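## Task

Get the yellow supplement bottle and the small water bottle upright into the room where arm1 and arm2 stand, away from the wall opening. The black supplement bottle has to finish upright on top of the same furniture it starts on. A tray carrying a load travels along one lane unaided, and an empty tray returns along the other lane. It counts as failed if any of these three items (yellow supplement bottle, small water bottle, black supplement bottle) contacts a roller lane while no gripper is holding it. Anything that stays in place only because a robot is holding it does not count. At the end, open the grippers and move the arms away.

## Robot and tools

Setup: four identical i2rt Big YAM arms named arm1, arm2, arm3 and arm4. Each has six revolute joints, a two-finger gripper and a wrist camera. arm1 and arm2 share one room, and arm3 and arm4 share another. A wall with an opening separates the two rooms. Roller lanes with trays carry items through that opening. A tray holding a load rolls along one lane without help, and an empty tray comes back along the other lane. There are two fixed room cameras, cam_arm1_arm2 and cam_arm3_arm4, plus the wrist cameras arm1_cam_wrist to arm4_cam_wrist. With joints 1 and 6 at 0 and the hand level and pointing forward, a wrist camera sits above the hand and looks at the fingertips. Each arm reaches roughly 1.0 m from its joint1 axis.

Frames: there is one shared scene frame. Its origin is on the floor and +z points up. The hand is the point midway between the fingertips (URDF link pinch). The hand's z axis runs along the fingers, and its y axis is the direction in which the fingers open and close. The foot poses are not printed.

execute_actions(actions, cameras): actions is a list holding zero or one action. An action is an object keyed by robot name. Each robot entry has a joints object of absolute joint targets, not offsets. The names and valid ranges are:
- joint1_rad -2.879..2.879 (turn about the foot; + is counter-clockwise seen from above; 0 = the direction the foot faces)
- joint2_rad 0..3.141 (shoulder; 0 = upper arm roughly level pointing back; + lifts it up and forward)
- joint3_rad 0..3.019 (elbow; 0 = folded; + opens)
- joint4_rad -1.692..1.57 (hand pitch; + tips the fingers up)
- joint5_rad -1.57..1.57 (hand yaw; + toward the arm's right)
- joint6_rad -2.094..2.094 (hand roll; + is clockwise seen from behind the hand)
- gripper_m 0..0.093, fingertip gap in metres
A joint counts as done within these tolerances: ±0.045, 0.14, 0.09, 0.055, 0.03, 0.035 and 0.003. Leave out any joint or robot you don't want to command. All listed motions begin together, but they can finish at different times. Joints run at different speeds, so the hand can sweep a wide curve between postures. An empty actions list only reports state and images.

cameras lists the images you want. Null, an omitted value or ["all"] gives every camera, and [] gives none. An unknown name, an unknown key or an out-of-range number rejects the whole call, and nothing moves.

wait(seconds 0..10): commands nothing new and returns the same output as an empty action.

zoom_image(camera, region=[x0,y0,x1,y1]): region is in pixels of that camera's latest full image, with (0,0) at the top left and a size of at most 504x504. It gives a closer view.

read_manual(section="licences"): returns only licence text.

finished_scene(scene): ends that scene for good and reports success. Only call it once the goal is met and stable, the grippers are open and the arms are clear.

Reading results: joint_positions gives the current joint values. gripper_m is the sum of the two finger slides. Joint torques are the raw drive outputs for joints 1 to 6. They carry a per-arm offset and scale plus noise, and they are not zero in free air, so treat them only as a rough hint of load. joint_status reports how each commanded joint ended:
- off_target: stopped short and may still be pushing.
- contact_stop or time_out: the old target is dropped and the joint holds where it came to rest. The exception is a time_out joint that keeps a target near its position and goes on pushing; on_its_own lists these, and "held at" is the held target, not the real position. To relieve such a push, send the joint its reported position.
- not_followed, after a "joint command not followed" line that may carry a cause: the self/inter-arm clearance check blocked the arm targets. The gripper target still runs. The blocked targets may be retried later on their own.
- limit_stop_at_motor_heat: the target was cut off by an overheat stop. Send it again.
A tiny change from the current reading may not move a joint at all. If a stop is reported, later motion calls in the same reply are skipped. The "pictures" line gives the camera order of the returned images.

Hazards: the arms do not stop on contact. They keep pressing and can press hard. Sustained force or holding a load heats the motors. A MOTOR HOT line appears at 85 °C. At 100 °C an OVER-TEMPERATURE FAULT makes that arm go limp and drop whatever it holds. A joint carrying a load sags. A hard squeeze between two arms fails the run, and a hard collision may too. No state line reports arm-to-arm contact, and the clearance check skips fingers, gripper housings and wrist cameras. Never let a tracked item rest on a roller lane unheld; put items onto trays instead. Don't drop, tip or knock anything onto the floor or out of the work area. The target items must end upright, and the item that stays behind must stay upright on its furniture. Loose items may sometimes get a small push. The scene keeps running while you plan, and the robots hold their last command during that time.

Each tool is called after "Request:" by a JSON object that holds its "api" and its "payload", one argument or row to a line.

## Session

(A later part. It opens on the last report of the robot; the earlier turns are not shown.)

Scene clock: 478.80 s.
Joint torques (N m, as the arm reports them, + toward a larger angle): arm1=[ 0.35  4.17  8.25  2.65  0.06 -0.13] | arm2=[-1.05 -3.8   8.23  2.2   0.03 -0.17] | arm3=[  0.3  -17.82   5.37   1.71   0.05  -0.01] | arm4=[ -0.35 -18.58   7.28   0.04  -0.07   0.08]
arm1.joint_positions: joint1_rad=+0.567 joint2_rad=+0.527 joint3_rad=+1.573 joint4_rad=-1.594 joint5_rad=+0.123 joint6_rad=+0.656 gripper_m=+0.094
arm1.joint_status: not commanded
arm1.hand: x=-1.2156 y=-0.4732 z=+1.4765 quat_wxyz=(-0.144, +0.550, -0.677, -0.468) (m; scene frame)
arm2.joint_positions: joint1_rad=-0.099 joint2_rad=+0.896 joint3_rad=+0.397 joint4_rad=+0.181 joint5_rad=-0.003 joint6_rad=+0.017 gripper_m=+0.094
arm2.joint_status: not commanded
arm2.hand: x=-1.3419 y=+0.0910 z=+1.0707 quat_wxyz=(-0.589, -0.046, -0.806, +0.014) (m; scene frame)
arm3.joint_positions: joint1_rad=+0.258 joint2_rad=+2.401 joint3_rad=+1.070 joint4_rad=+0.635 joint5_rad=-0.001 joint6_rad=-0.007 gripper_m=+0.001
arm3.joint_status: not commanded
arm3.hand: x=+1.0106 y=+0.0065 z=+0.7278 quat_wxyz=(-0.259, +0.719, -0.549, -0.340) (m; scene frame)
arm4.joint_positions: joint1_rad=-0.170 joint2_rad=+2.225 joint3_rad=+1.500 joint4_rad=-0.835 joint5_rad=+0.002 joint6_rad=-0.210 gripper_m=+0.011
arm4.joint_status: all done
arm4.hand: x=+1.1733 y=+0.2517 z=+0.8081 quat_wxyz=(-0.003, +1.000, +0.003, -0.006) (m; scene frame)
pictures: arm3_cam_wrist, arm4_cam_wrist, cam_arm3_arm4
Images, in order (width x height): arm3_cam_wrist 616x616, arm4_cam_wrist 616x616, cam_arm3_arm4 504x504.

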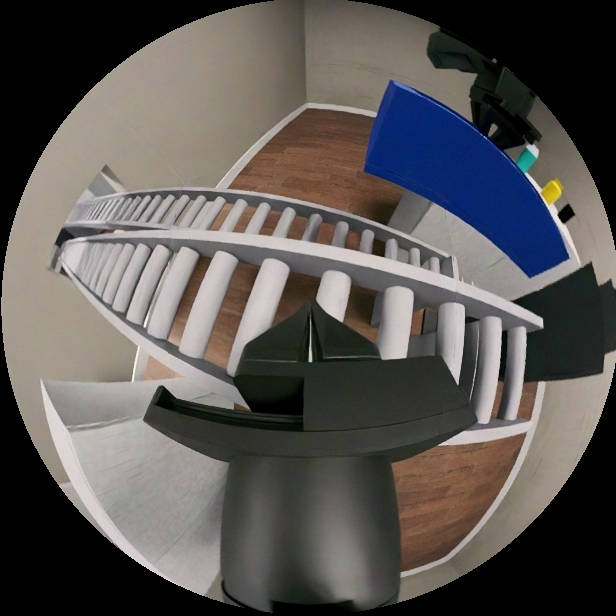

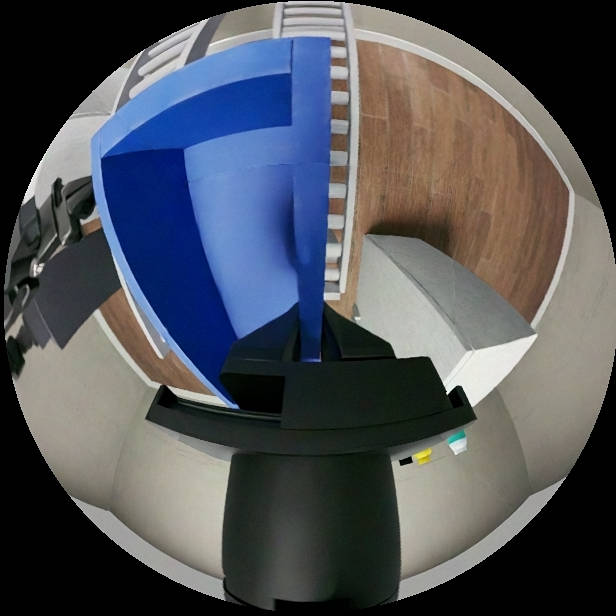

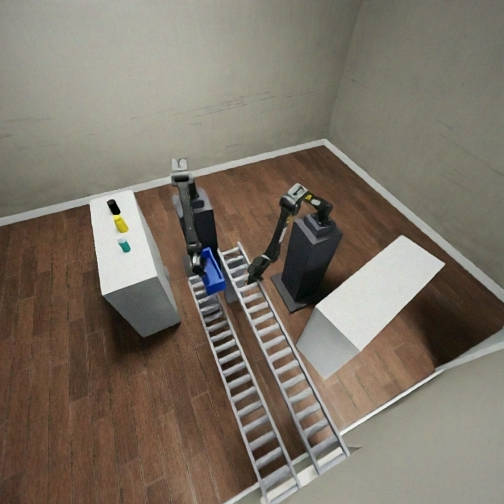

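Request:
{"api": "execute_actions", "payload": {
  "actions": [
    {"arm3": {"joints": {"joint1_rad": 0.345, "joint2_rad": 2.38, "joint3_rad": 1.015, "joint4_rad": 0.68}}, "arm4": {"joints": {"joint1_rad": 0.193, "joint2_rad": 2.23, "joint3_rad": 1.49, "joint4_rad": -0.98, "joint6_rad": 0.165}}}
  ],
  "cameras": ["arm3_cam_wrist", "arm4_cam_wrist", "cam_arm3_arm4"]
}}

Scene clock: 507.33 s.
Joint torques (N m, as the arm reports them, + toward a larger angle): arm1=[ 0.33  4.07  8.23  2.65  0.06 -0.13] | arm2=[-0.76 -3.96  8.41  2.32  0.   -0.15] | arm3=[ -0.97 -18.73   3.94   2.01   0.02   0.03] | arm4=[  0.81 -17.75   6.33  -0.33  -0.04  -0.03]
arm1.joint_positions: joint1_rad=+0.567 joint2_rad=+0.527 joint3_rad=+1.573 joint4_rad=-1.594 joint5_rad=+0.123 joint6_rad=+0.656 gripper_m=+0.094
arm1.joint_status: not commanded
arm1.hand: x=-1.2156 y=-0.4732 z=+1.4765 quat_wxyz=(-0.144, +0.550, -0.677, -0.468) (m; scene frame)
arm2.joint_positions: joint1_rad=-0.099 joint2_rad=+0.896 joint3_rad=+0.397 joint4_rad=+0.181 joint5_rad=-0.003 joint6_rad=+0.017 gripper_m=+0.094
arm2.joint_status: not commanded
arm2.hand: x=-1.3419 y=+0.0910 z=+1.0707 quat_wxyz=(-0.589, -0.046, -0.806, +0.014) (m; scene frame)
arm3.joint_positions: joint1_rad=+0.350 joint2_rad=+2.399 joint3_rad=+1.010 joint4_rad=+0.663 joint5_rad=+0.000 joint6_rad=-0.007 gripper_m=+0.001
arm3.joint_status: all done
arm3.hand: x=+0.9648 y=-0.0364 z=+0.7179 quat_wxyz=(-0.235, +0.749, -0.519, -0.340) (m; scene frame)
arm4.joint_positions: joint1_rad=+0.188 joint2_rad=+2.225 joint3_rad=+1.486 joint4_rad=-0.962 joint5_rad=+0.004 joint6_rad=+0.156 gripper_m=+0.011
arm4.joint_status: all done
arm4.hand: x=+1.2052 y=+0.0459 z=+0.8058 quat_wxyz=(-0.013, +0.998, -0.001, +0.063) (m; scene frame)
pictures: arm3_cam_wrist, arm4_cam_wrist, cam_arm3_arm4
Images, in order (width x height): arm3_cam_wrist 616x616, arm4_cam_wrist 616x616, cam_arm3_arm4 504x504.

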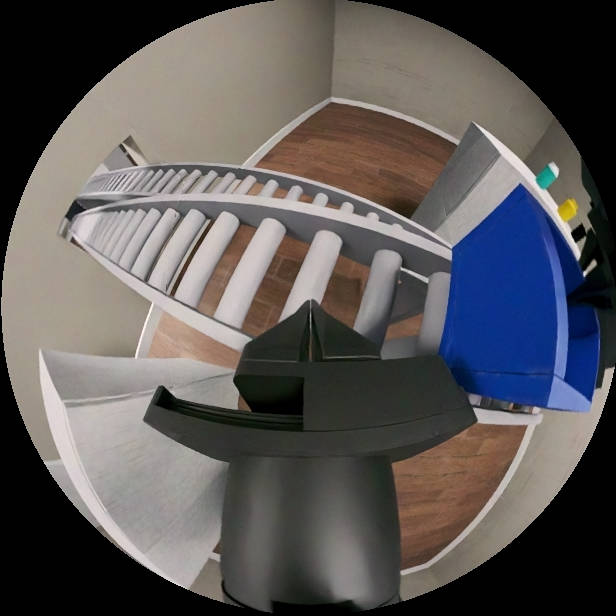

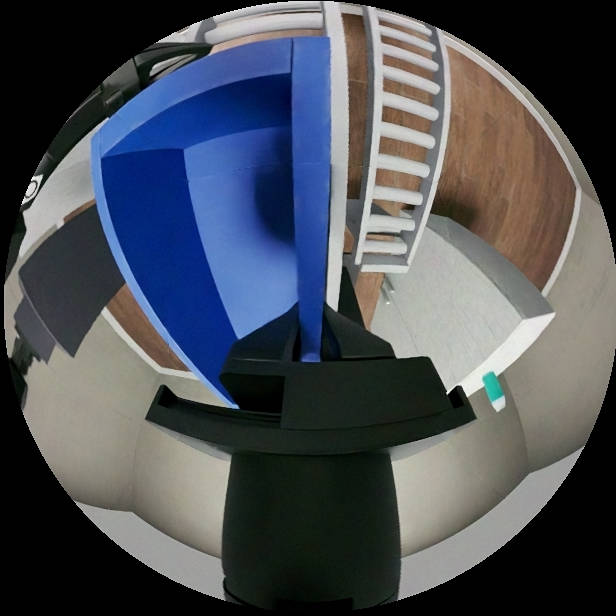

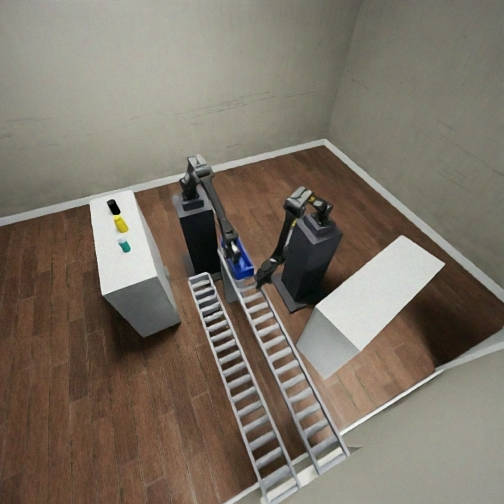

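Request:
{"api": "zoom_image", "payload": {
  "camera": "arm4_cam_wrist",
  "region": [270, 0, 410, 320]
}}

Request:
{"api": "zoom_image", "payload": {
  "camera": "cam_arm3_arm4",
  "region": [180, 210, 310, 330]
}}

Region (270, 0, 410, 320) of arm4_cam_wrist's 616x616 image, scaled by 1.575, with more detail than that image has; it fills the left 220 columns of this view, and the rest is white.

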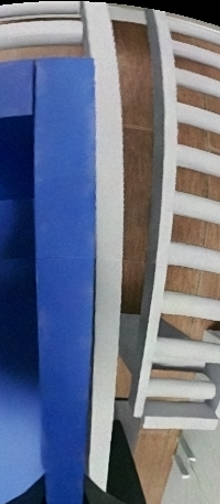

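Region (180, 210, 310, 330) of cam_arm3_arm4's 504x504 image, scaled by 3.877, with more detail than that image has; it fills the top 465 rows of this view, and the rest is white.

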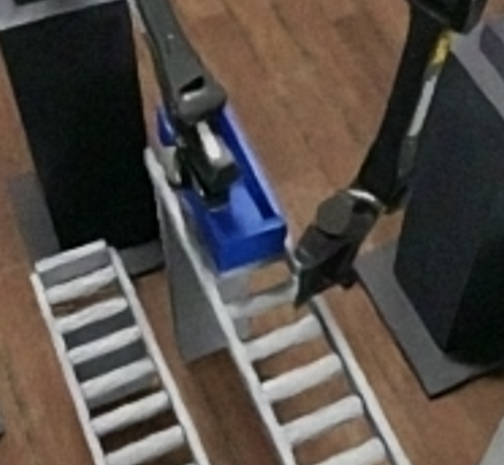

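Request:
{"api": "execute_actions", "payload": {
  "actions": [
    {"arm4": {"joints": {"joint2_rad": 2.335, "joint3_rad": 1.527, "joint4_rad": -0.89}}}
  ],
  "cameras": ["arm3_cam_wrist", "arm4_cam_wrist"]
}}

Scene clock: 522.93 s.
Joint torques (N m, as the arm reports them, + toward a larger angle): arm1=[ 0.33  4.05  8.27  2.6   0.06 -0.14] | arm2=[-0.07 -4.78  8.6   2.33  0.02 -0.17] | arm3=[ -1.36 -18.35   3.62   1.88   0.07   0.01] | arm4=[  0.96 -16.26   7.55   0.94   0.18   0.  ]
arm1.joint_positions: joint1_rad=+0.567 joint2_rad=+0.527 joint3_rad=+1.573 joint4_rad=-1.594 joint5_rad=+0.123 joint6_rad=+0.656 gripper_m=+0.094
arm1.joint_status: not commanded
arm1.hand: x=-1.2156 y=-0.4732 z=+1.4765 quat_wxyz=(-0.144, +0.550, -0.677, -0.468) (m; scene frame)
arm2.joint_positions: joint1_rad=-0.099 joint2_rad=+0.896 joint3_rad=+0.397 joint4_rad=+0.181 joint5_rad=-0.003 joint6_rad=+0.017 gripper_m=+0.094
arm2.joint_status: not commanded
arm2.hand: x=-1.3419 y=+0.0910 z=+1.0707 quat_wxyz=(-0.589, -0.046, -0.806, +0.014) (m; scene frame)
arm3.joint_positions: joint1_rad=+0.350 joint2_rad=+2.399 joint3_rad=+1.010 joint4_rad=+0.663 joint5_rad=+0.000 joint6_rad=-0.007 gripper_m=+0.001
arm3.joint_status: not commanded
arm3.hand: x=+0.9648 y=-0.0364 z=+0.7179 quat_wxyz=(-0.235, +0.749, -0.519, -0.340) (m; scene frame)
arm4.joint_positions: joint1_rad=+0.188 joint2_rad=+2.315 joint3_rad=+1.499 joint4_rad=-0.906 joint5_rad=-0.003 joint6_rad=+0.157 gripper_m=+0.011
arm4.joint_status: all done
arm4.hand: x=+1.2086 y=+0.0454 z=+0.7591 quat_wxyz=(-0.011, +0.997, -0.002, +0.073) (m; scene frame)
pictures: arm3_cam_wrist, arm4_cam_wrist
Images, in order (width x height): arm3_cam_wrist 616x616, arm4_cam_wrist 616x616.

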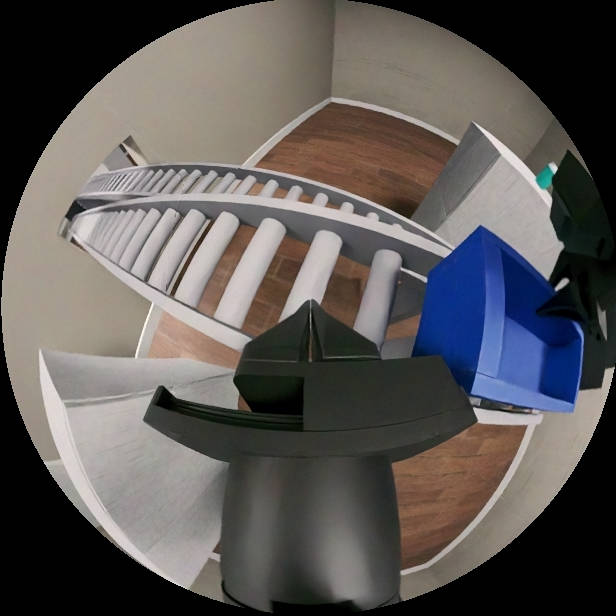

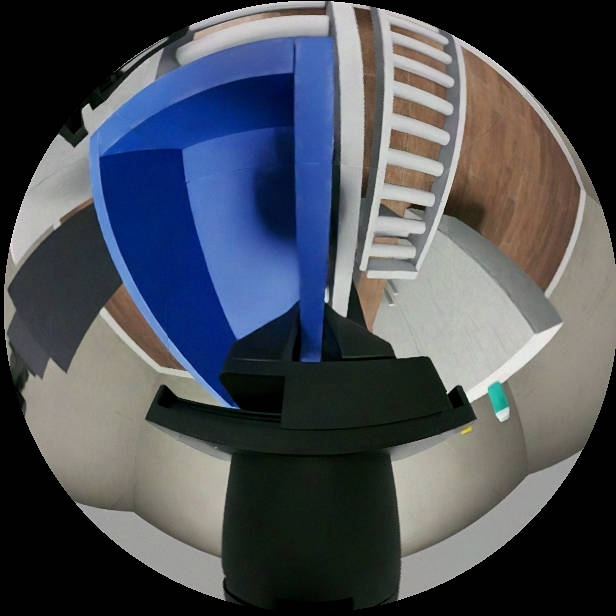

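Request:
{"api": "zoom_image", "payload": {
  "camera": "arm3_cam_wrist",
  "region": [380, 210, 610, 440]
}}

Request:
{"api": "zoom_image", "payload": {
  "camera": "arm4_cam_wrist",
  "region": [270, 0, 410, 320]
}}

Region (380, 210, 610, 440) of arm3_cam_wrist's 616x616 image, scaled by 2.191, with more detail than that image has.

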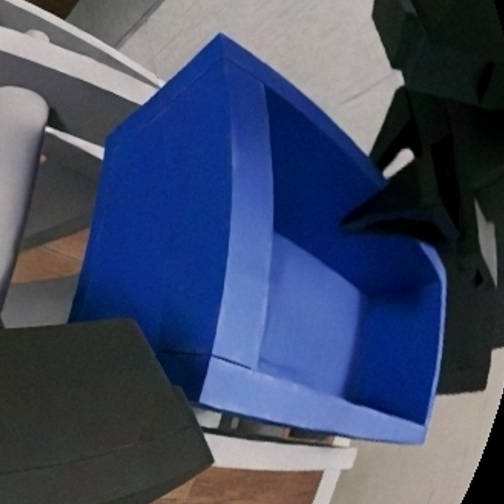

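Region (270, 0, 410, 320) of arm4_cam_wrist's 616x616 image, scaled by 1.575, with more detail than that image has; it fills the left 220 columns of this view, and the rest is white.

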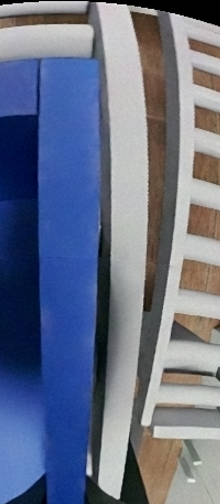

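Request:
{"api": "execute_actions", "payload": {
  "actions": [
    {"arm3": {"joints": {"joint1_rad": 0.245, "joint2_rad": 2.32, "joint3_rad": 0.945, "joint4_rad": 0.70, "joint6_rad": -1.5}}}
  ],
  "cameras": ["arm3_cam_wrist", "cam_arm3_arm4"]
}}

Scene clock: 561.13 s.
Joint torques (N m, as the arm reports them, + toward a larger angle): arm1=[ 0.32  4.24  8.24  2.66  0.06 -0.14] | arm2=[-0.8  -4.35  8.44  2.28  0.04 -0.14] | arm3=[ -0.91 -18.2    4.24   1.9    0.07  -0.11] | arm4=[  0.5  -15.64   7.58   0.88   0.19  -0.12]
arm1.joint_positions: joint1_rad=+0.567 joint2_rad=+0.527 joint3_rad=+1.573 joint4_rad=-1.594 joint5_rad=+0.123 joint6_rad=+0.656 gripper_m=+0.094
arm1.joint_status: not commanded
arm1.hand: x=-1.2156 y=-0.4732 z=+1.4765 quat_wxyz=(-0.144, +0.550, -0.677, -0.468) (m; scene frame)
arm2.joint_positions: joint1_rad=-0.099 joint2_rad=+0.896 joint3_rad=+0.397 joint4_rad=+0.181 joint5_rad=-0.003 joint6_rad=+0.017 gripper_m=+0.094
arm2.joint_status: not commanded
arm2.hand: x=-1.3419 y=+0.0910 z=+1.0707 quat_wxyz=(-0.589, -0.046, -0.806, +0.014) (m; scene frame)
arm3.joint_positions: joint1_rad=+0.248 joint2_rad=+2.344 joint3_rad=+0.935 joint4_rad=+0.682 joint5_rad=-0.002 joint6_rad=-1.490 gripper_m=+0.001
arm3.joint_status: all done
arm3.hand: x=+1.0280 y=-0.0368 z=+0.7339 quat_wxyz=(-0.407, +0.907, +0.077, -0.072) (m; scene frame)
arm4.joint_positions: joint1_rad=+0.186 joint2_rad=+2.315 joint3_rad=+1.499 joint4_rad=-0.906 joint5_rad=-0.002 joint6_rad=+0.169 gripper_m=+0.011
arm4.joint_status: not commanded
arm4.hand: x=+1.2084 y=+0.0469 z=+0.7591 quat_wxyz=(-0.012, +0.997, -0.009, +0.073) (m; scene frame)
pictures: arm3_cam_wrist, cam_arm3_arm4
Images, in order (width x height): arm3_cam_wrist 616x616, cam_arm3_arm4 504x504.

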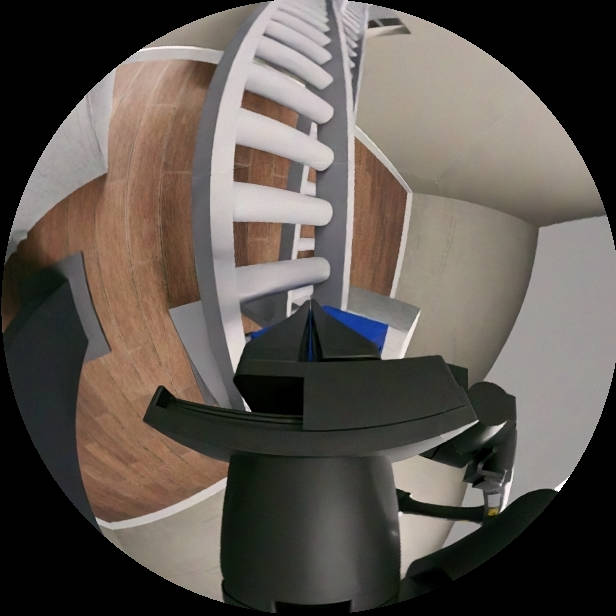

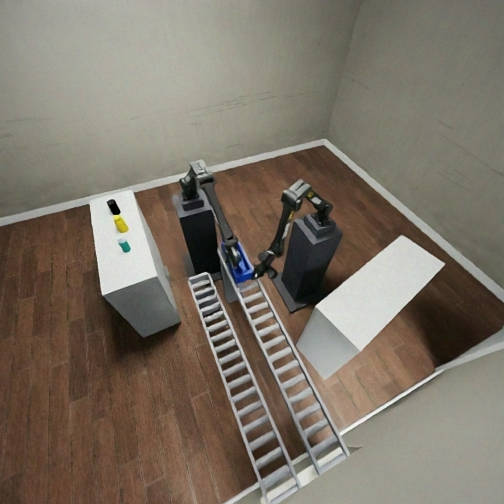

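Request:
{"api": "zoom_image", "payload": {
  "camera": "cam_arm3_arm4",
  "region": [205, 230, 295, 310]
}}

Region (205, 230, 295, 310) of cam_arm3_arm4's 504x504 image, scaled by 5.600, with more detail than that image has.

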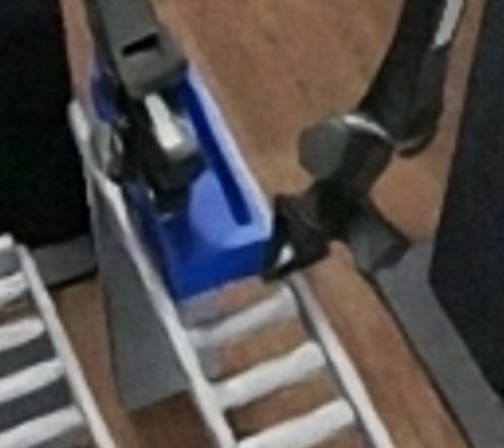

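Request:
{"api": "execute_actions", "payload": {
  "actions": [
    {"arm3": {"joints": {"joint1_rad": 0.27, "joint2_rad": 2.35, "joint3_rad": 1.04, "joint4_rad": 0.64}}, "arm4": {"joints": {"joint2_rad": 2.315, "gripper_m": 0.045}}}
  ],
  "cameras": ["arm4_cam_wrist", "cam_arm3_arm4"]
}}

Scene clock: 579.13 s.
Joint torques (N m, as the arm reports them, + toward a larger angle): arm1=[ 0.48  4.17  8.26  2.67  0.05 -0.14] | arm2=[-1.19 -4.8   8.43  2.27  0.01 -0.12] | arm3=[ -0.05 -17.54   4.77   0.84   0.12  -0.11] | arm4=[  0.44 -18.63   7.51   0.93   0.2   -0.1 ]
arm1.joint_positions: joint1_rad=+0.567 joint2_rad=+0.527 joint3_rad=+1.573 joint4_rad=-1.594 joint5_rad=+0.123 joint6_rad=+0.656 gripper_m=+0.094
arm1.joint_status: not commanded
arm1.hand: x=-1.2156 y=-0.4732 z=+1.4765 quat_wxyz=(-0.144, +0.550, -0.677, -0.468) (m; scene frame)
arm2.joint_positions: joint1_rad=-0.099 joint2_rad=+0.896 joint3_rad=+0.397 joint4_rad=+0.181 joint5_rad=-0.003 joint6_rad=+0.017 gripper_m=+0.094
arm2.joint_status: not commanded
arm2.hand: x=-1.3419 y=+0.0910 z=+1.0707 quat_wxyz=(-0.589, -0.046, -0.806, +0.014) (m; scene frame)
arm3.joint_positions: joint1_rad=+0.267 joint2_rad=+2.344 joint3_rad=+1.032 joint4_rad=+0.649 joint5_rad=-0.002 joint6_rad=-1.491 gripper_m=+0.001
arm3.joint_status: all done
arm3.hand: x=+1.0051 y=+0.0047 z=+0.7540 quat_wxyz=(-0.434, +0.893, +0.084, -0.081) (m; scene frame)
arm4.joint_positions: joint1_rad=+0.186 joint2_rad=+2.315 joint3_rad=+1.499 joint4_rad=-0.906 joint5_rad=-0.002 joint6_rad=+0.169 gripper_m=+0.045
arm4.joint_status: all done
arm4.hand: x=+1.2084 y=+0.0467 z=+0.7591 quat_wxyz=(-0.012, +0.997, -0.009, +0.073) (m; scene frame)
pictures: arm4_cam_wrist, cam_arm3_arm4
Images, in order (width x height): arm4_cam_wrist 616x616, cam_arm3_arm4 504x504.

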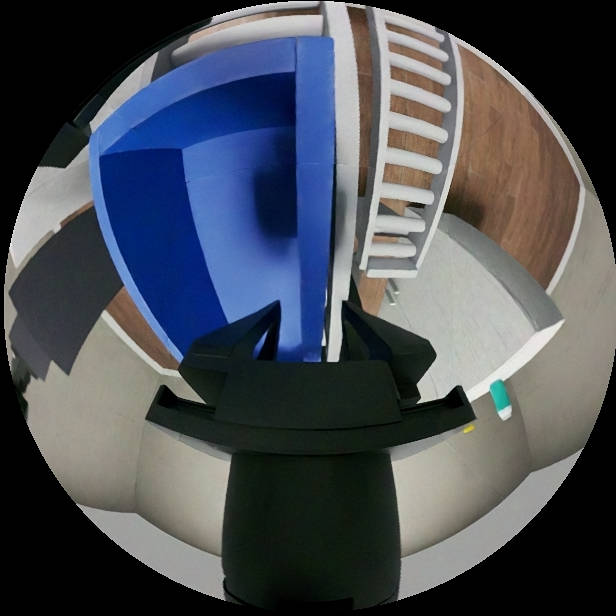

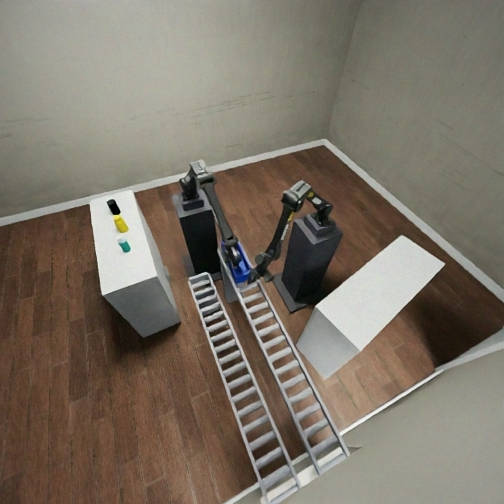

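Request:
{"api": "execute_actions", "payload": {
  "actions": [
    {"arm3": {"joints": {"joint2_rad": 2.385}}, "arm4": {"joints": {"joint2_rad": 2.1, "joint3_rad": 1.45, "joint4_rad": -0.95}}}
  ],
  "cameras": []
}}

Request:
{"api": "execute_actions", "payload": {
  "actions": [
    {"arm4": {"joints": {"joint1_rad": -1.21, "joint2_rad": 1.94, "joint3_rad": 1.40, "joint4_rad": -1.03, "joint6_rad": 0.0, "gripper_m": 0.09}}}
  ],
  "cameras": ["arm3_cam_wrist", "arm4_cam_wrist", "cam_arm3_arm4"]
}}

Scene clock: 599.70 s.
Joint torques (N m, as the arm reports them, + toward a larger angle): arm1=[ 0.41  4.1   8.25  2.62  0.06 -0.13] | arm2=[-1.   -3.97  8.35  2.12  0.05 -0.12] | arm3=[ -1.   -16.22   4.68   0.79   0.06  -0.14] | arm4=[  0.86 -15.82   7.51   0.15   0.19  -0.14]
arm1.joint_positions: joint1_rad=+0.567 joint2_rad=+0.527 joint3_rad=+1.573 joint4_rad=-1.594 joint5_rad=+0.123 joint6_rad=+0.656 gripper_m=+0.094
arm1.joint_status: not commanded
arm1.hand: x=-1.2156 y=-0.4732 z=+1.4765 quat_wxyz=(-0.144, +0.550, -0.677, -0.468) (m; scene frame)
arm2.joint_positions: joint1_rad=-0.099 joint2_rad=+0.896 joint3_rad=+0.397 joint4_rad=+0.181 joint5_rad=-0.003 joint6_rad=+0.017 gripper_m=+0.094
arm2.joint_status: not commanded
arm2.hand: x=-1.3419 y=+0.0910 z=+1.0707 quat_wxyz=(-0.589, -0.046, -0.806, +0.014) (m; scene frame)
arm3.joint_positions: joint1_rad=+0.267 joint2_rad=+2.366 joint3_rad=+1.032 joint4_rad=+0.649 joint5_rad=-0.002 joint6_rad=-1.491 gripper_m=+0.001
arm3.joint_status: all done
arm3.hand: x=+1.0067 y=-0.0016 z=+0.7409 quat_wxyz=(-0.425, +0.898, +0.085, -0.079) (m; scene frame)
arm4.joint_positions: joint1_rad=+0.186 joint2_rad=+2.083 joint3_rad=+1.437 joint4_rad=-0.938 joint5_rad=-0.002 joint6_rad=+0.169 gripper_m=+0.045
arm4.joint_status: all done
arm4.hand: x=+1.1937 y=+0.0442 z=+0.8690 quat_wxyz=(-0.001, +1.000, -0.009, +0.005) (m; scene frame)
pictures: none
No camera images: the call's "cameras" was empty. Leave "cameras" out to get every camera's image.

Scene clock: 601.60 s.
Joint torques (N m, as the arm reports them, + toward a larger angle): arm1=[ 0.33  4.15  8.27  2.67  0.06 -0.15] | arm2=[-0.26 -4.83  8.32  2.3  -0.01 -0.18] | arm3=[ -0.49 -16.35   4.68   1.15   0.03  -0.09] | arm4=[  1.72 -14.96   8.02   0.14   0.02  -0.15]
arm1.joint_positions: joint1_rad=+0.567 joint2_rad=+0.527 joint3_rad=+1.573 joint4_rad=-1.594 joint5_rad=+0.123 joint6_rad=+0.656 gripper_m=+0.094
arm1.joint_status: not commanded
arm1.hand: x=-1.2156 y=-0.4732 z=+1.4765 quat_wxyz=(-0.144, +0.550, -0.677, -0.468) (m; scene frame)
arm2.joint_positions: joint1_rad=-0.099 joint2_rad=+0.896 joint3_rad=+0.397 joint4_rad=+0.181 joint5_rad=-0.003 joint6_rad=+0.017 gripper_m=+0.094
arm2.joint_status: not commanded
arm2.hand: x=-1.3419 y=+0.0910 z=+1.0707 quat_wxyz=(-0.589, -0.046, -0.806, +0.014) (m; scene frame)
arm3.joint_positions: joint1_rad=+0.267 joint2_rad=+2.366 joint3_rad=+1.032 joint4_rad=+0.649 joint5_rad=-0.002 joint6_rad=-1.491 gripper_m=+0.001
arm3.joint_status: not commanded
arm3.hand: x=+1.0067 y=-0.0016 z=+0.7409 quat_wxyz=(-0.425, +0.898, +0.085, -0.079) (m; scene frame)
arm4.joint_positions: joint1_rad=-1.216 joint2_rad=+1.927 joint3_rad=+1.391 joint4_rad=-1.014 joint5_rad=+0.002 joint6_rad=+0.011 gripper_m=+0.090
arm4.joint_status: all done
arm4.hand: x=+1.5827 y=+0.6532 z=+0.9384 quat_wxyz=(-0.007, +0.808, -0.590, -0.010) (m; scene frame)
pictures: arm3_cam_wrist, arm4_cam_wrist, cam_arm3_arm4
Images, in order (width x height): arm3_cam_wrist 616x616, arm4_cam_wrist 616x616, cam_arm3_arm4 504x504.

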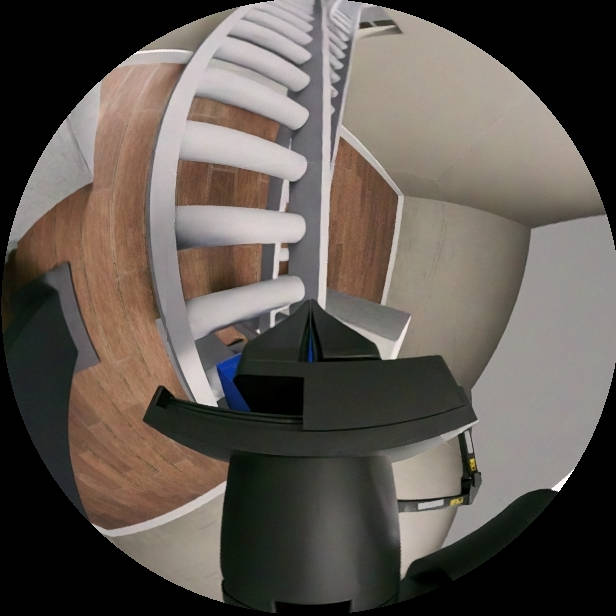

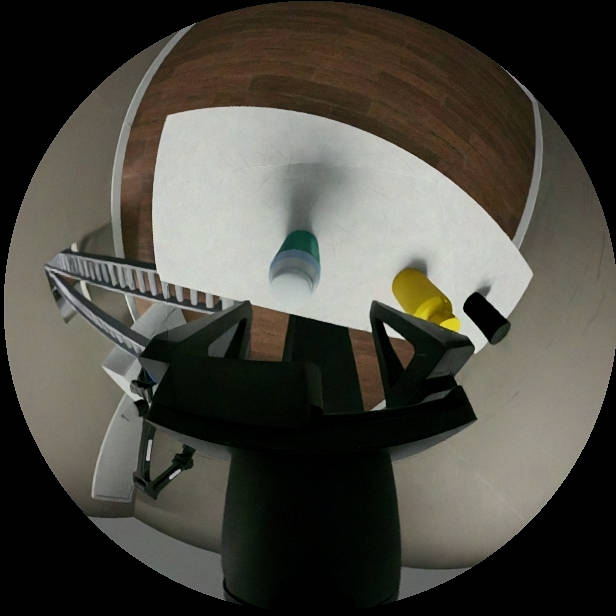

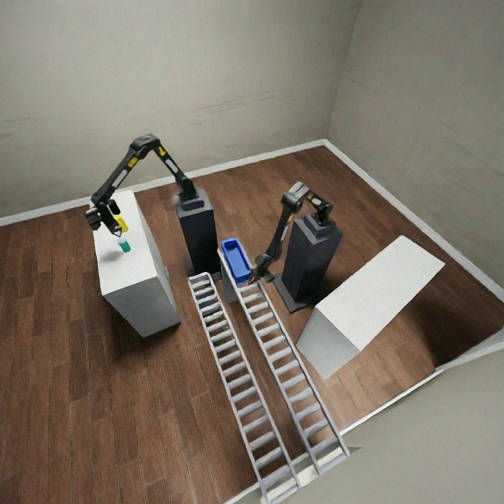

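Request:
{"api": "zoom_image", "payload": {
  "camera": "arm4_cam_wrist",
  "region": [230, 200, 400, 340]
}}

Request:
{"api": "zoom_image", "payload": {
  "camera": "cam_arm3_arm4",
  "region": [70, 180, 290, 310]
}}

Region (230, 200, 400, 340) of arm4_cam_wrist's 616x616 image, scaled by 2.965, with more detail than that image has; it fills the top 415 rows of this view, and the rest is white.

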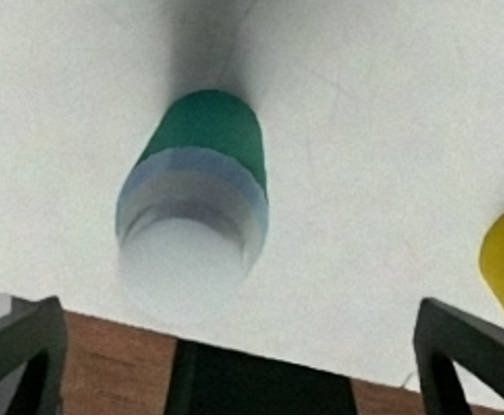

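Region (70, 180, 290, 310) of cam_arm3_arm4's 504x504 image, scaled by 2.291, with more detail than that image has; it fills the top 298 rows of this view, and the rest is white.

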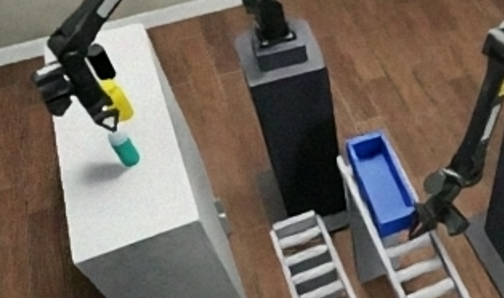

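Request:
{"api": "execute_actions", "payload": {
  "actions": [
    {"arm4": {"joints": {"joint1_rad": -1.18, "joint2_rad": 2.08, "joint3_rad": 1.335, "joint4_rad": -0.81}}}
  ],
  "cameras": ["arm4_cam_wrist", "cam_arm3_arm4"]
}}

Scene clock: 636.33 s.
Joint torques (N m, as the arm reports them, + toward a larger angle): arm1=[ 0.27  4.06  8.24  2.66  0.05 -0.13] | arm2=[-0.37 -4.61  8.56  2.33  0.   -0.14] | arm3=[ -0.02 -15.92   4.63   0.82   0.07  -0.08] | arm4=[ -0.29 -15.05   6.18   1.07   0.03  -0.17]
arm1.joint_positions: joint1_rad=+0.567 joint2_rad=+0.527 joint3_rad=+1.573 joint4_rad=-1.594 joint5_rad=+0.123 joint6_rad=+0.656 gripper_m=+0.094
arm1.joint_status: not commanded
arm1.hand: x=-1.2156 y=-0.4732 z=+1.4765 quat_wxyz=(-0.144, +0.550, -0.677, -0.468) (m; scene frame)
arm2.joint_positions: joint1_rad=-0.099 joint2_rad=+0.896 joint3_rad=+0.397 joint4_rad=+0.181 joint5_rad=-0.003 joint6_rad=+0.017 gripper_m=+0.094
arm2.joint_status: not commanded
arm2.hand: x=-1.3419 y=+0.0910 z=+1.0707 quat_wxyz=(-0.589, -0.046, -0.806, +0.014) (m; scene frame)
arm3.joint_positions: joint1_rad=+0.267 joint2_rad=+2.366 joint3_rad=+1.032 joint4_rad=+0.649 joint5_rad=-0.002 joint6_rad=-1.491 gripper_m=+0.001
arm3.joint_status: not commanded
arm3.hand: x=+1.0067 y=-0.0016 z=+0.7409 quat_wxyz=(-0.425, +0.898, +0.085, -0.079) (m; scene frame)
arm4.joint_positions: joint1_rad=-1.178 joint2_rad=+2.064 joint3_rad=+1.337 joint4_rad=-0.827 joint5_rad=+0.000 joint6_rad=+0.010 gripper_m=+0.090
arm4.joint_status: all done
arm4.hand: x=+1.5626 y=+0.6458 z=+0.8498 quat_wxyz=(-0.005, +0.819, -0.574, -0.009) (m; scene frame)
pictures: arm4_cam_wrist, cam_arm3_arm4
Images, in order (width x height): arm4_cam_wrist 616x616, cam_arm3_arm4 504x504.

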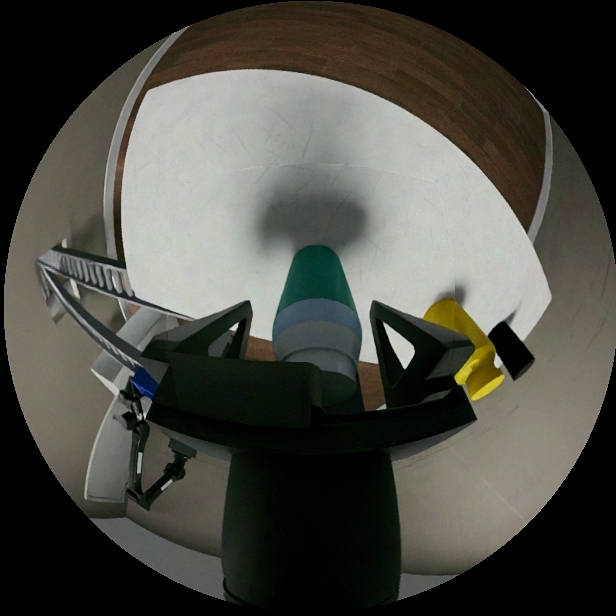

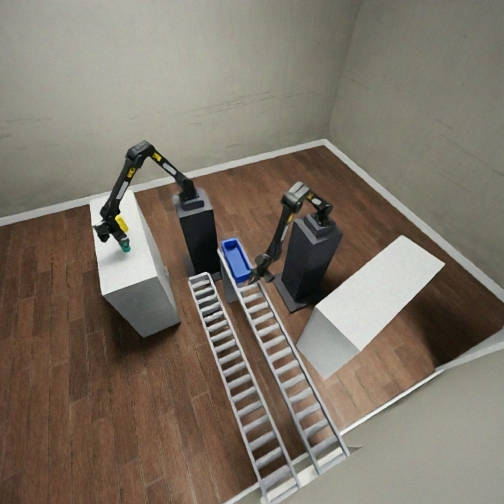

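Request:
{"api": "zoom_image", "payload": {
  "camera": "arm4_cam_wrist",
  "region": [220, 230, 410, 420]
}}

Request:
{"api": "zoom_image", "payload": {
  "camera": "cam_arm3_arm4",
  "region": [85, 200, 155, 265]
}}

Region (220, 230, 410, 420) of arm4_cam_wrist's 616x616 image, scaled by 2.653, with more detail than that image has.

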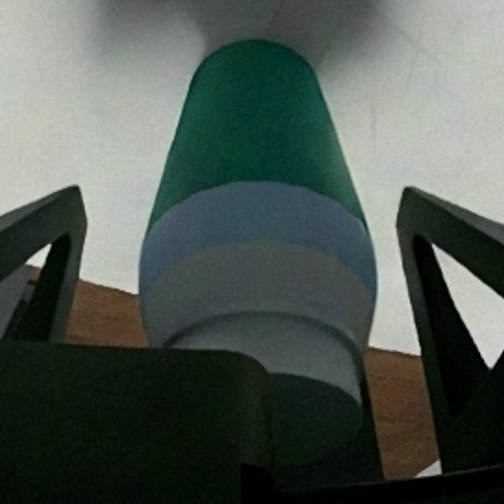

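Region (85, 200, 155, 265) of cam_arm3_arm4's 504x504 image, scaled by 7.200, with more detail than that image has; it fills the top 468 rows of this view, and the rest is white.

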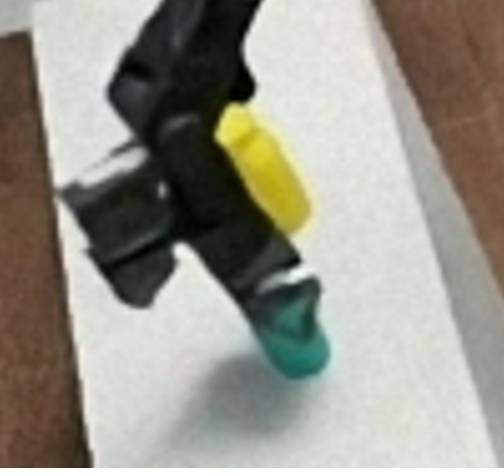

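Request:
{"api": "execute_actions", "payload": {
  "actions": [
    {"arm4": {"joints": {"joint4_rad": -0.87, "gripper_m": 0.0}}}
  ],
  "cameras": ["arm4_cam_wrist"]
}}

Scene clock: 654.23 s.
Joint torques (N m, as the arm reports them, + toward a larger angle): arm1=[ 0.37  4.11  8.25  2.66  0.06 -0.13] | arm2=[-0.4  -4.67  8.46  2.3  -0.04 -0.17] | arm3=[ -1.39 -16.58   4.72   0.69   0.07  -0.07] | arm4=[ -0.98 -14.91   6.43  -0.02   0.04  -0.13]
arm1.joint_positions: joint1_rad=+0.567 joint2_rad=+0.527 joint3_rad=+1.573 joint4_rad=-1.594 joint5_rad=+0.123 joint6_rad=+0.656 gripper_m=+0.094
arm1.joint_status: not commanded
arm1.hand: x=-1.2156 y=-0.4732 z=+1.4765 quat_wxyz=(-0.144, +0.550, -0.677, -0.468) (m; scene frame)
arm2.joint_positions: joint1_rad=-0.099 joint2_rad=+0.896 joint3_rad=+0.397 joint4_rad=+0.181 joint5_rad=-0.003 joint6_rad=+0.017 gripper_m=+0.094
arm2.joint_status: not commanded
arm2.hand: x=-1.3419 y=+0.0910 z=+1.0707 quat_wxyz=(-0.589, -0.046, -0.806, +0.014) (m; scene frame)
arm3.joint_positions: joint1_rad=+0.267 joint2_rad=+2.366 joint3_rad=+1.032 joint4_rad=+0.649 joint5_rad=-0.002 joint6_rad=-1.491 gripper_m=+0.001
arm3.joint_status: not commanded
arm3.hand: x=+1.0067 y=-0.0016 z=+0.7409 quat_wxyz=(-0.425, +0.898, +0.085, -0.079) (m; scene frame)
arm4.joint_positions: joint1_rad=-1.179 joint2_rad=+2.064 joint3_rad=+1.337 joint4_rad=-0.850 joint5_rad=+0.000 joint6_rad=+0.010 gripper_m=+0.051
arm4.joint_status: gripper_m off_target (ended at +0.051, target +0.000); the others done
arm4.hand: x=+1.5650 y=+0.6407 z=+0.8498 quat_wxyz=(+0.002, +0.819, -0.574, +0.000) (m; scene frame)
pictures: arm4_cam_wrist
Images, in order (width x height): arm4_cam_wrist 616x616.

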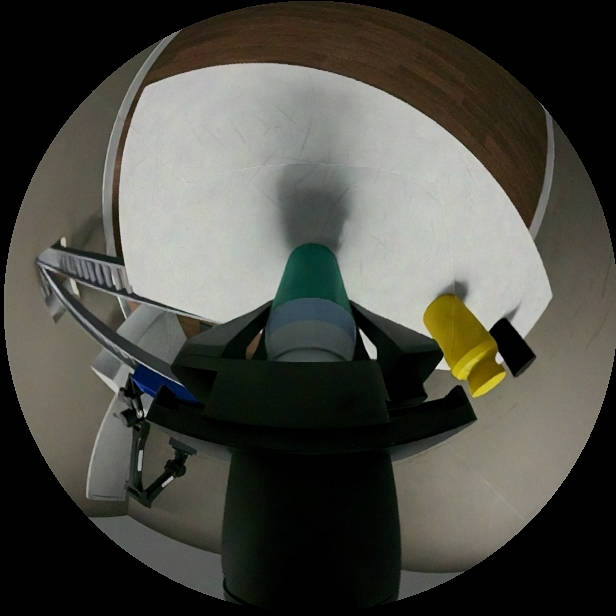

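Request:
{"api": "execute_actions", "payload": {
  "actions": [
    {"arm4": {"joints": {"joint1_rad": -0.6, "joint2_rad": 1.92, "joint3_rad": 1.46, "joint4_rad": -1.11, "joint6_rad": 0.8}}}
  ],
  "cameras": []
}}

Request:
{"api": "execute_actions", "payload": {
  "actions": [
    {"arm4": {"joints": {"joint1_rad": 0.241, "joint2_rad": 2.18, "joint3_rad": 1.875, "joint4_rad": -1.335, "joint6_rad": 1.785}}}
  ],
  "cameras": ["arm4_cam_wrist", "cam_arm3_arm4"]
}}

Scene clock: 696.07 s.
Joint torques (N m, as the arm reports them, + toward a larger angle): arm1=[ 0.48  4.2   8.24  2.68  0.06 -0.13] | arm2=[-0.16 -3.55  8.41  2.18 -0.01 -0.16] | arm3=[ -0.98 -15.23   4.62   1.12   0.08  -0.09] | arm4=[  0.55 -15.95   8.43  -0.01   0.11   0.07]
arm1.joint_positions: joint1_rad=+0.567 joint2_rad=+0.527 joint3_rad=+1.573 joint4_rad=-1.594 joint5_rad=+0.123 joint6_rad=+0.656 gripper_m=+0.094
arm1.joint_status: not commanded
arm1.hand: x=-1.2156 y=-0.4732 z=+1.4765 quat_wxyz=(-0.144, +0.550, -0.677, -0.468) (m; scene frame)
arm2.joint_positions: joint1_rad=-0.099 joint2_rad=+0.896 joint3_rad=+0.397 joint4_rad=+0.181 joint5_rad=-0.003 joint6_rad=+0.017 gripper_m=+0.094
arm2.joint_status: not commanded
arm2.hand: x=-1.3419 y=+0.0910 z=+1.0707 quat_wxyz=(-0.589, -0.046, -0.806, +0.014) (m; scene frame)
arm3.joint_positions: joint1_rad=+0.267 joint2_rad=+2.366 joint3_rad=+1.032 joint4_rad=+0.649 joint5_rad=-0.002 joint6_rad=-1.491 gripper_m=+0.001
arm3.joint_status: not commanded
arm3.hand: x=+1.0067 y=-0.0016 z=+0.7409 quat_wxyz=(-0.425, +0.898, +0.085, -0.079) (m; scene frame)
arm4.joint_positions: joint1_rad=-0.606 joint2_rad=+1.917 joint3_rad=+1.446 joint4_rad=-1.093 joint5_rad=+0.000 joint6_rad=+0.788 gripper_m=+0.051
arm4.joint_status: all done
arm4.hand: x=+1.3101 y=+0.4623 z=+0.9620 quat_wxyz=(+0.000, +0.756, -0.655, -0.005) (m; scene frame)
pictures: none
No camera images: the call's "cameras" was empty. Leave "cameras" out to get every camera's image.

Scene clock: 698.13 s.
Joint torques (N m, as the arm reports them, + toward a larger angle): arm1=[ 0.32  4.2   8.25  2.66  0.06 -0.14] | arm2=[-0.2  -4.45  8.6   2.25  0.03 -0.2 ] | arm3=[ -0.29 -15.82   4.83   1.     0.04  -0.1 ] | arm4=[ -0.46 -20.4    9.64  -0.39   0.17   0.04]
arm1.joint_positions: joint1_rad=+0.567 joint2_rad=+0.527 joint3_rad=+1.573 joint4_rad=-1.594 joint5_rad=+0.123 joint6_rad=+0.656 gripper_m=+0.094
arm1.joint_status: not commanded
arm1.hand: x=-1.2156 y=-0.4732 z=+1.4765 quat_wxyz=(-0.144, +0.550, -0.677, -0.468) (m; scene frame)
arm2.joint_positions: joint1_rad=-0.099 joint2_rad=+0.896 joint3_rad=+0.397 joint4_rad=+0.181 joint5_rad=-0.003 joint6_rad=+0.017 gripper_m=+0.094
arm2.joint_status: not commanded
arm2.hand: x=-1.3419 y=+0.0910 z=+1.0707 quat_wxyz=(-0.589, -0.046, -0.806, +0.014) (m; scene frame)
arm3.joint_positions: joint1_rad=+0.267 joint2_rad=+2.366 joint3_rad=+1.032 joint4_rad=+0.649 joint5_rad=-0.002 joint6_rad=-1.491 gripper_m=+0.001
arm3.joint_status: not commanded
arm3.hand: x=+1.0067 y=-0.0016 z=+0.7409 quat_wxyz=(-0.425, +0.898, +0.085, -0.079) (m; scene frame)
arm4.joint_positions: joint1_rad=+0.239 joint2_rad=+2.193 joint3_rad=+1.843 joint4_rad=-1.318 joint5_rad=+0.001 joint6_rad=+1.774 gripper_m=+0.051
arm4.joint_status: all done
arm4.hand: x=+1.1358 y=+0.0020 z=+0.9404 quat_wxyz=(-0.040, +0.707, -0.706, +0.024) (m; scene frame)
pictures: arm4_cam_wrist, cam_arm3_arm4
Images, in order (width x height): arm4_cam_wrist 616x616, cam_arm3_arm4 504x504.

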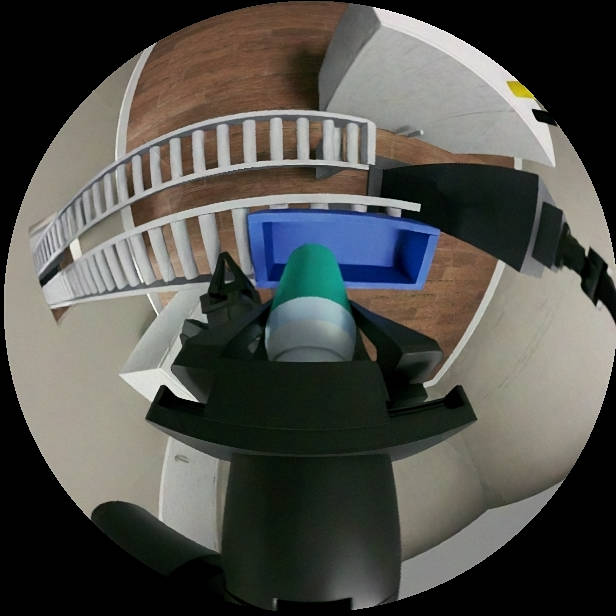

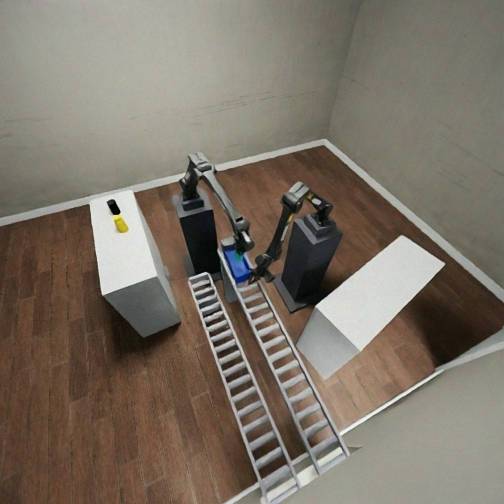

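Request:
{"api": "zoom_image", "payload": {
  "camera": "arm4_cam_wrist",
  "region": [190, 180, 450, 330]
}}

Region (190, 180, 450, 330) of arm4_cam_wrist's 616x616 image, scaled by 1.938, with more detail than that image has; it fills the top 291 rows of this view, and the rest is white.

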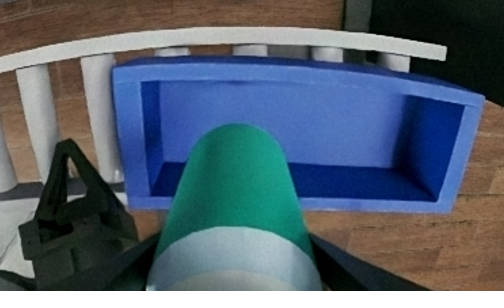

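Request:
{"api": "execute_actions", "payload": {
  "actions": [
    {"arm4": {"joints": {"joint2_rad": 2.345, "joint3_rad": 1.79, "joint4_rad": -1.08}}}
  ],
  "cameras": ["arm4_cam_wrist", "cam_arm3_arm4"]
}}

Scene clock: 719.20 s.
Joint torques (N m, as the arm reports them, + toward a larger angle): arm1=[ 0.27  4.18  8.25  2.62  0.06 -0.14] | arm2=[ 0.13 -4.19  8.48  2.29  0.07 -0.19] | arm3=[ -1.46 -15.64   4.69   1.11   0.01  -0.09] | arm4=[ -0.54 -22.13   8.55   0.55   0.17   0.07]
arm1.joint_positions: joint1_rad=+0.567 joint2_rad=+0.527 joint3_rad=+1.573 joint4_rad=-1.594 joint5_rad=+0.123 joint6_rad=+0.656 gripper_m=+0.094
arm1.joint_status: not commanded
arm1.hand: x=-1.2156 y=-0.4732 z=+1.4765 quat_wxyz=(-0.144, +0.550, -0.677, -0.468) (m; scene frame)
arm2.joint_positions: joint1_rad=-0.099 joint2_rad=+0.896 joint3_rad=+0.397 joint4_rad=+0.181 joint5_rad=-0.003 joint6_rad=+0.017 gripper_m=+0.094
arm2.joint_status: not commanded
arm2.hand: x=-1.3419 y=+0.0910 z=+1.0707 quat_wxyz=(-0.589, -0.046, -0.806, +0.014) (m; scene frame)
arm3.joint_positions: joint1_rad=+0.267 joint2_rad=+2.366 joint3_rad=+1.032 joint4_rad=+0.649 joint5_rad=-0.002 joint6_rad=-1.491 gripper_m=+0.001
arm3.joint_status: not commanded
arm3.hand: x=+1.0067 y=-0.0016 z=+0.7409 quat_wxyz=(-0.425, +0.898, +0.085, -0.079) (m; scene frame)
arm4.joint_positions: joint1_rad=+0.239 joint2_rad=+2.365 joint3_rad=+1.763 joint4_rad=-1.093 joint5_rad=+0.001 joint6_rad=+1.775 gripper_m=+0.051
arm4.joint_status: all done
arm4.hand: x=+1.1445 y=+0.0042 z=+0.8046 quat_wxyz=(-0.052, +0.706, -0.706, +0.032) (m; scene frame)
pictures: arm4_cam_wrist, cam_arm3_arm4
Images, in order (width x height): arm4_cam_wrist 616x616, cam_arm3_arm4 504x504.

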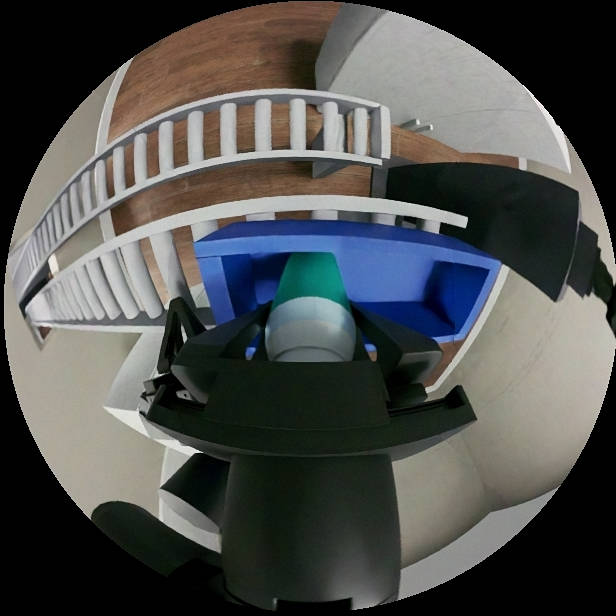

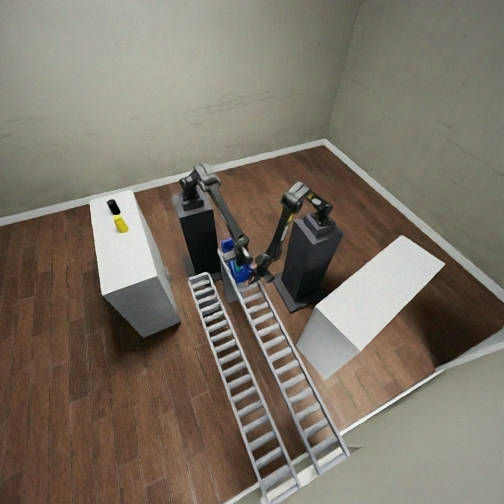

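Request:
{"api": "execute_actions", "payload": {
  "actions": [
    {"arm4": {"joints": {"joint2_rad": 2.375, "joint3_rad": 1.80, "joint4_rad": -1.03}}}
  ],
  "cameras": ["arm4_cam_wrist"]
}}

Scene clock: 725.93 s.
Joint torques (N m, as the arm reports them, + toward a larger angle): arm1=[ 0.3   4.12  8.25  2.68  0.06 -0.14] | arm2=[-0.85 -4.22  8.51  2.41  0.07 -0.16] | arm3=[ -0.73 -16.28   4.78   0.93   0.05  -0.1 ] | arm4=[  0.14 -19.9    9.27   0.83   0.16   0.07]
arm1.joint_positions: joint1_rad=+0.567 joint2_rad=+0.527 joint3_rad=+1.573 joint4_rad=-1.594 joint5_rad=+0.123 joint6_rad=+0.656 gripper_m=+0.094
arm1.joint_status: not commanded
arm1.hand: x=-1.2156 y=-0.4732 z=+1.4765 quat_wxyz=(-0.144, +0.550, -0.677, -0.468) (m; scene frame)
arm2.joint_positions: joint1_rad=-0.099 joint2_rad=+0.896 joint3_rad=+0.397 joint4_rad=+0.181 joint5_rad=-0.003 joint6_rad=+0.017 gripper_m=+0.094
arm2.joint_status: not commanded
arm2.hand: x=-1.3419 y=+0.0910 z=+1.0707 quat_wxyz=(-0.589, -0.046, -0.806, +0.014) (m; scene frame)
arm3.joint_positions: joint1_rad=+0.267 joint2_rad=+2.366 joint3_rad=+1.032 joint4_rad=+0.649 joint5_rad=-0.002 joint6_rad=-1.491 gripper_m=+0.001
arm3.joint_status: not commanded
arm3.hand: x=+1.0067 y=-0.0016 z=+0.7409 quat_wxyz=(-0.425, +0.898, +0.085, -0.079) (m; scene frame)
arm4.joint_positions: joint1_rad=+0.239 joint2_rad=+2.365 joint3_rad=+1.763 joint4_rad=-1.045 joint5_rad=+0.001 joint6_rad=+1.775 gripper_m=+0.051
arm4.joint_status: all done
arm4.hand: x=+1.1328 y=+0.0018 z=+0.8034 quat_wxyz=(-0.032, +0.707, -0.706, +0.019) (m; scene frame)
pictures: arm4_cam_wrist
Images, in order (width x height): arm4_cam_wrist 616x616.

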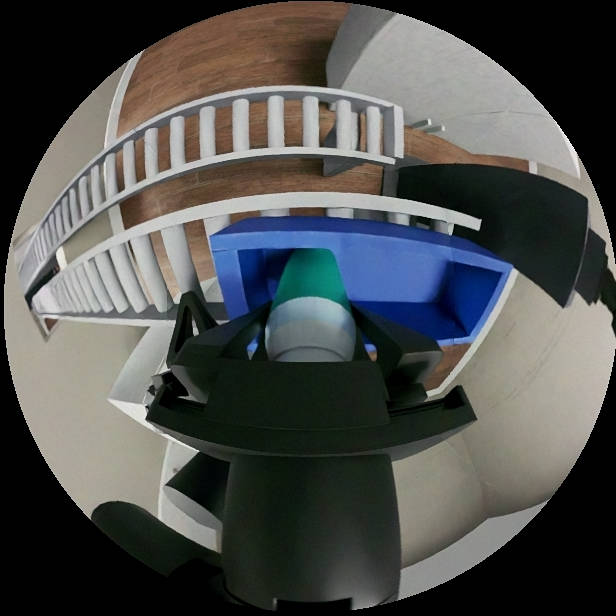

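Request:
{"api": "zoom_image", "payload": {
  "camera": "arm4_cam_wrist",
  "region": [140, 200, 400, 420]
}}

Region (140, 200, 400, 420) of arm4_cam_wrist's 616x616 image, scaled by 1.938, with more detail than that image has; it fills the top 426 rows of this view, and the rest is white.

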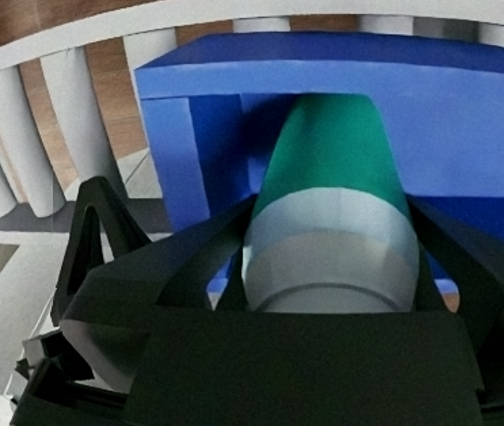

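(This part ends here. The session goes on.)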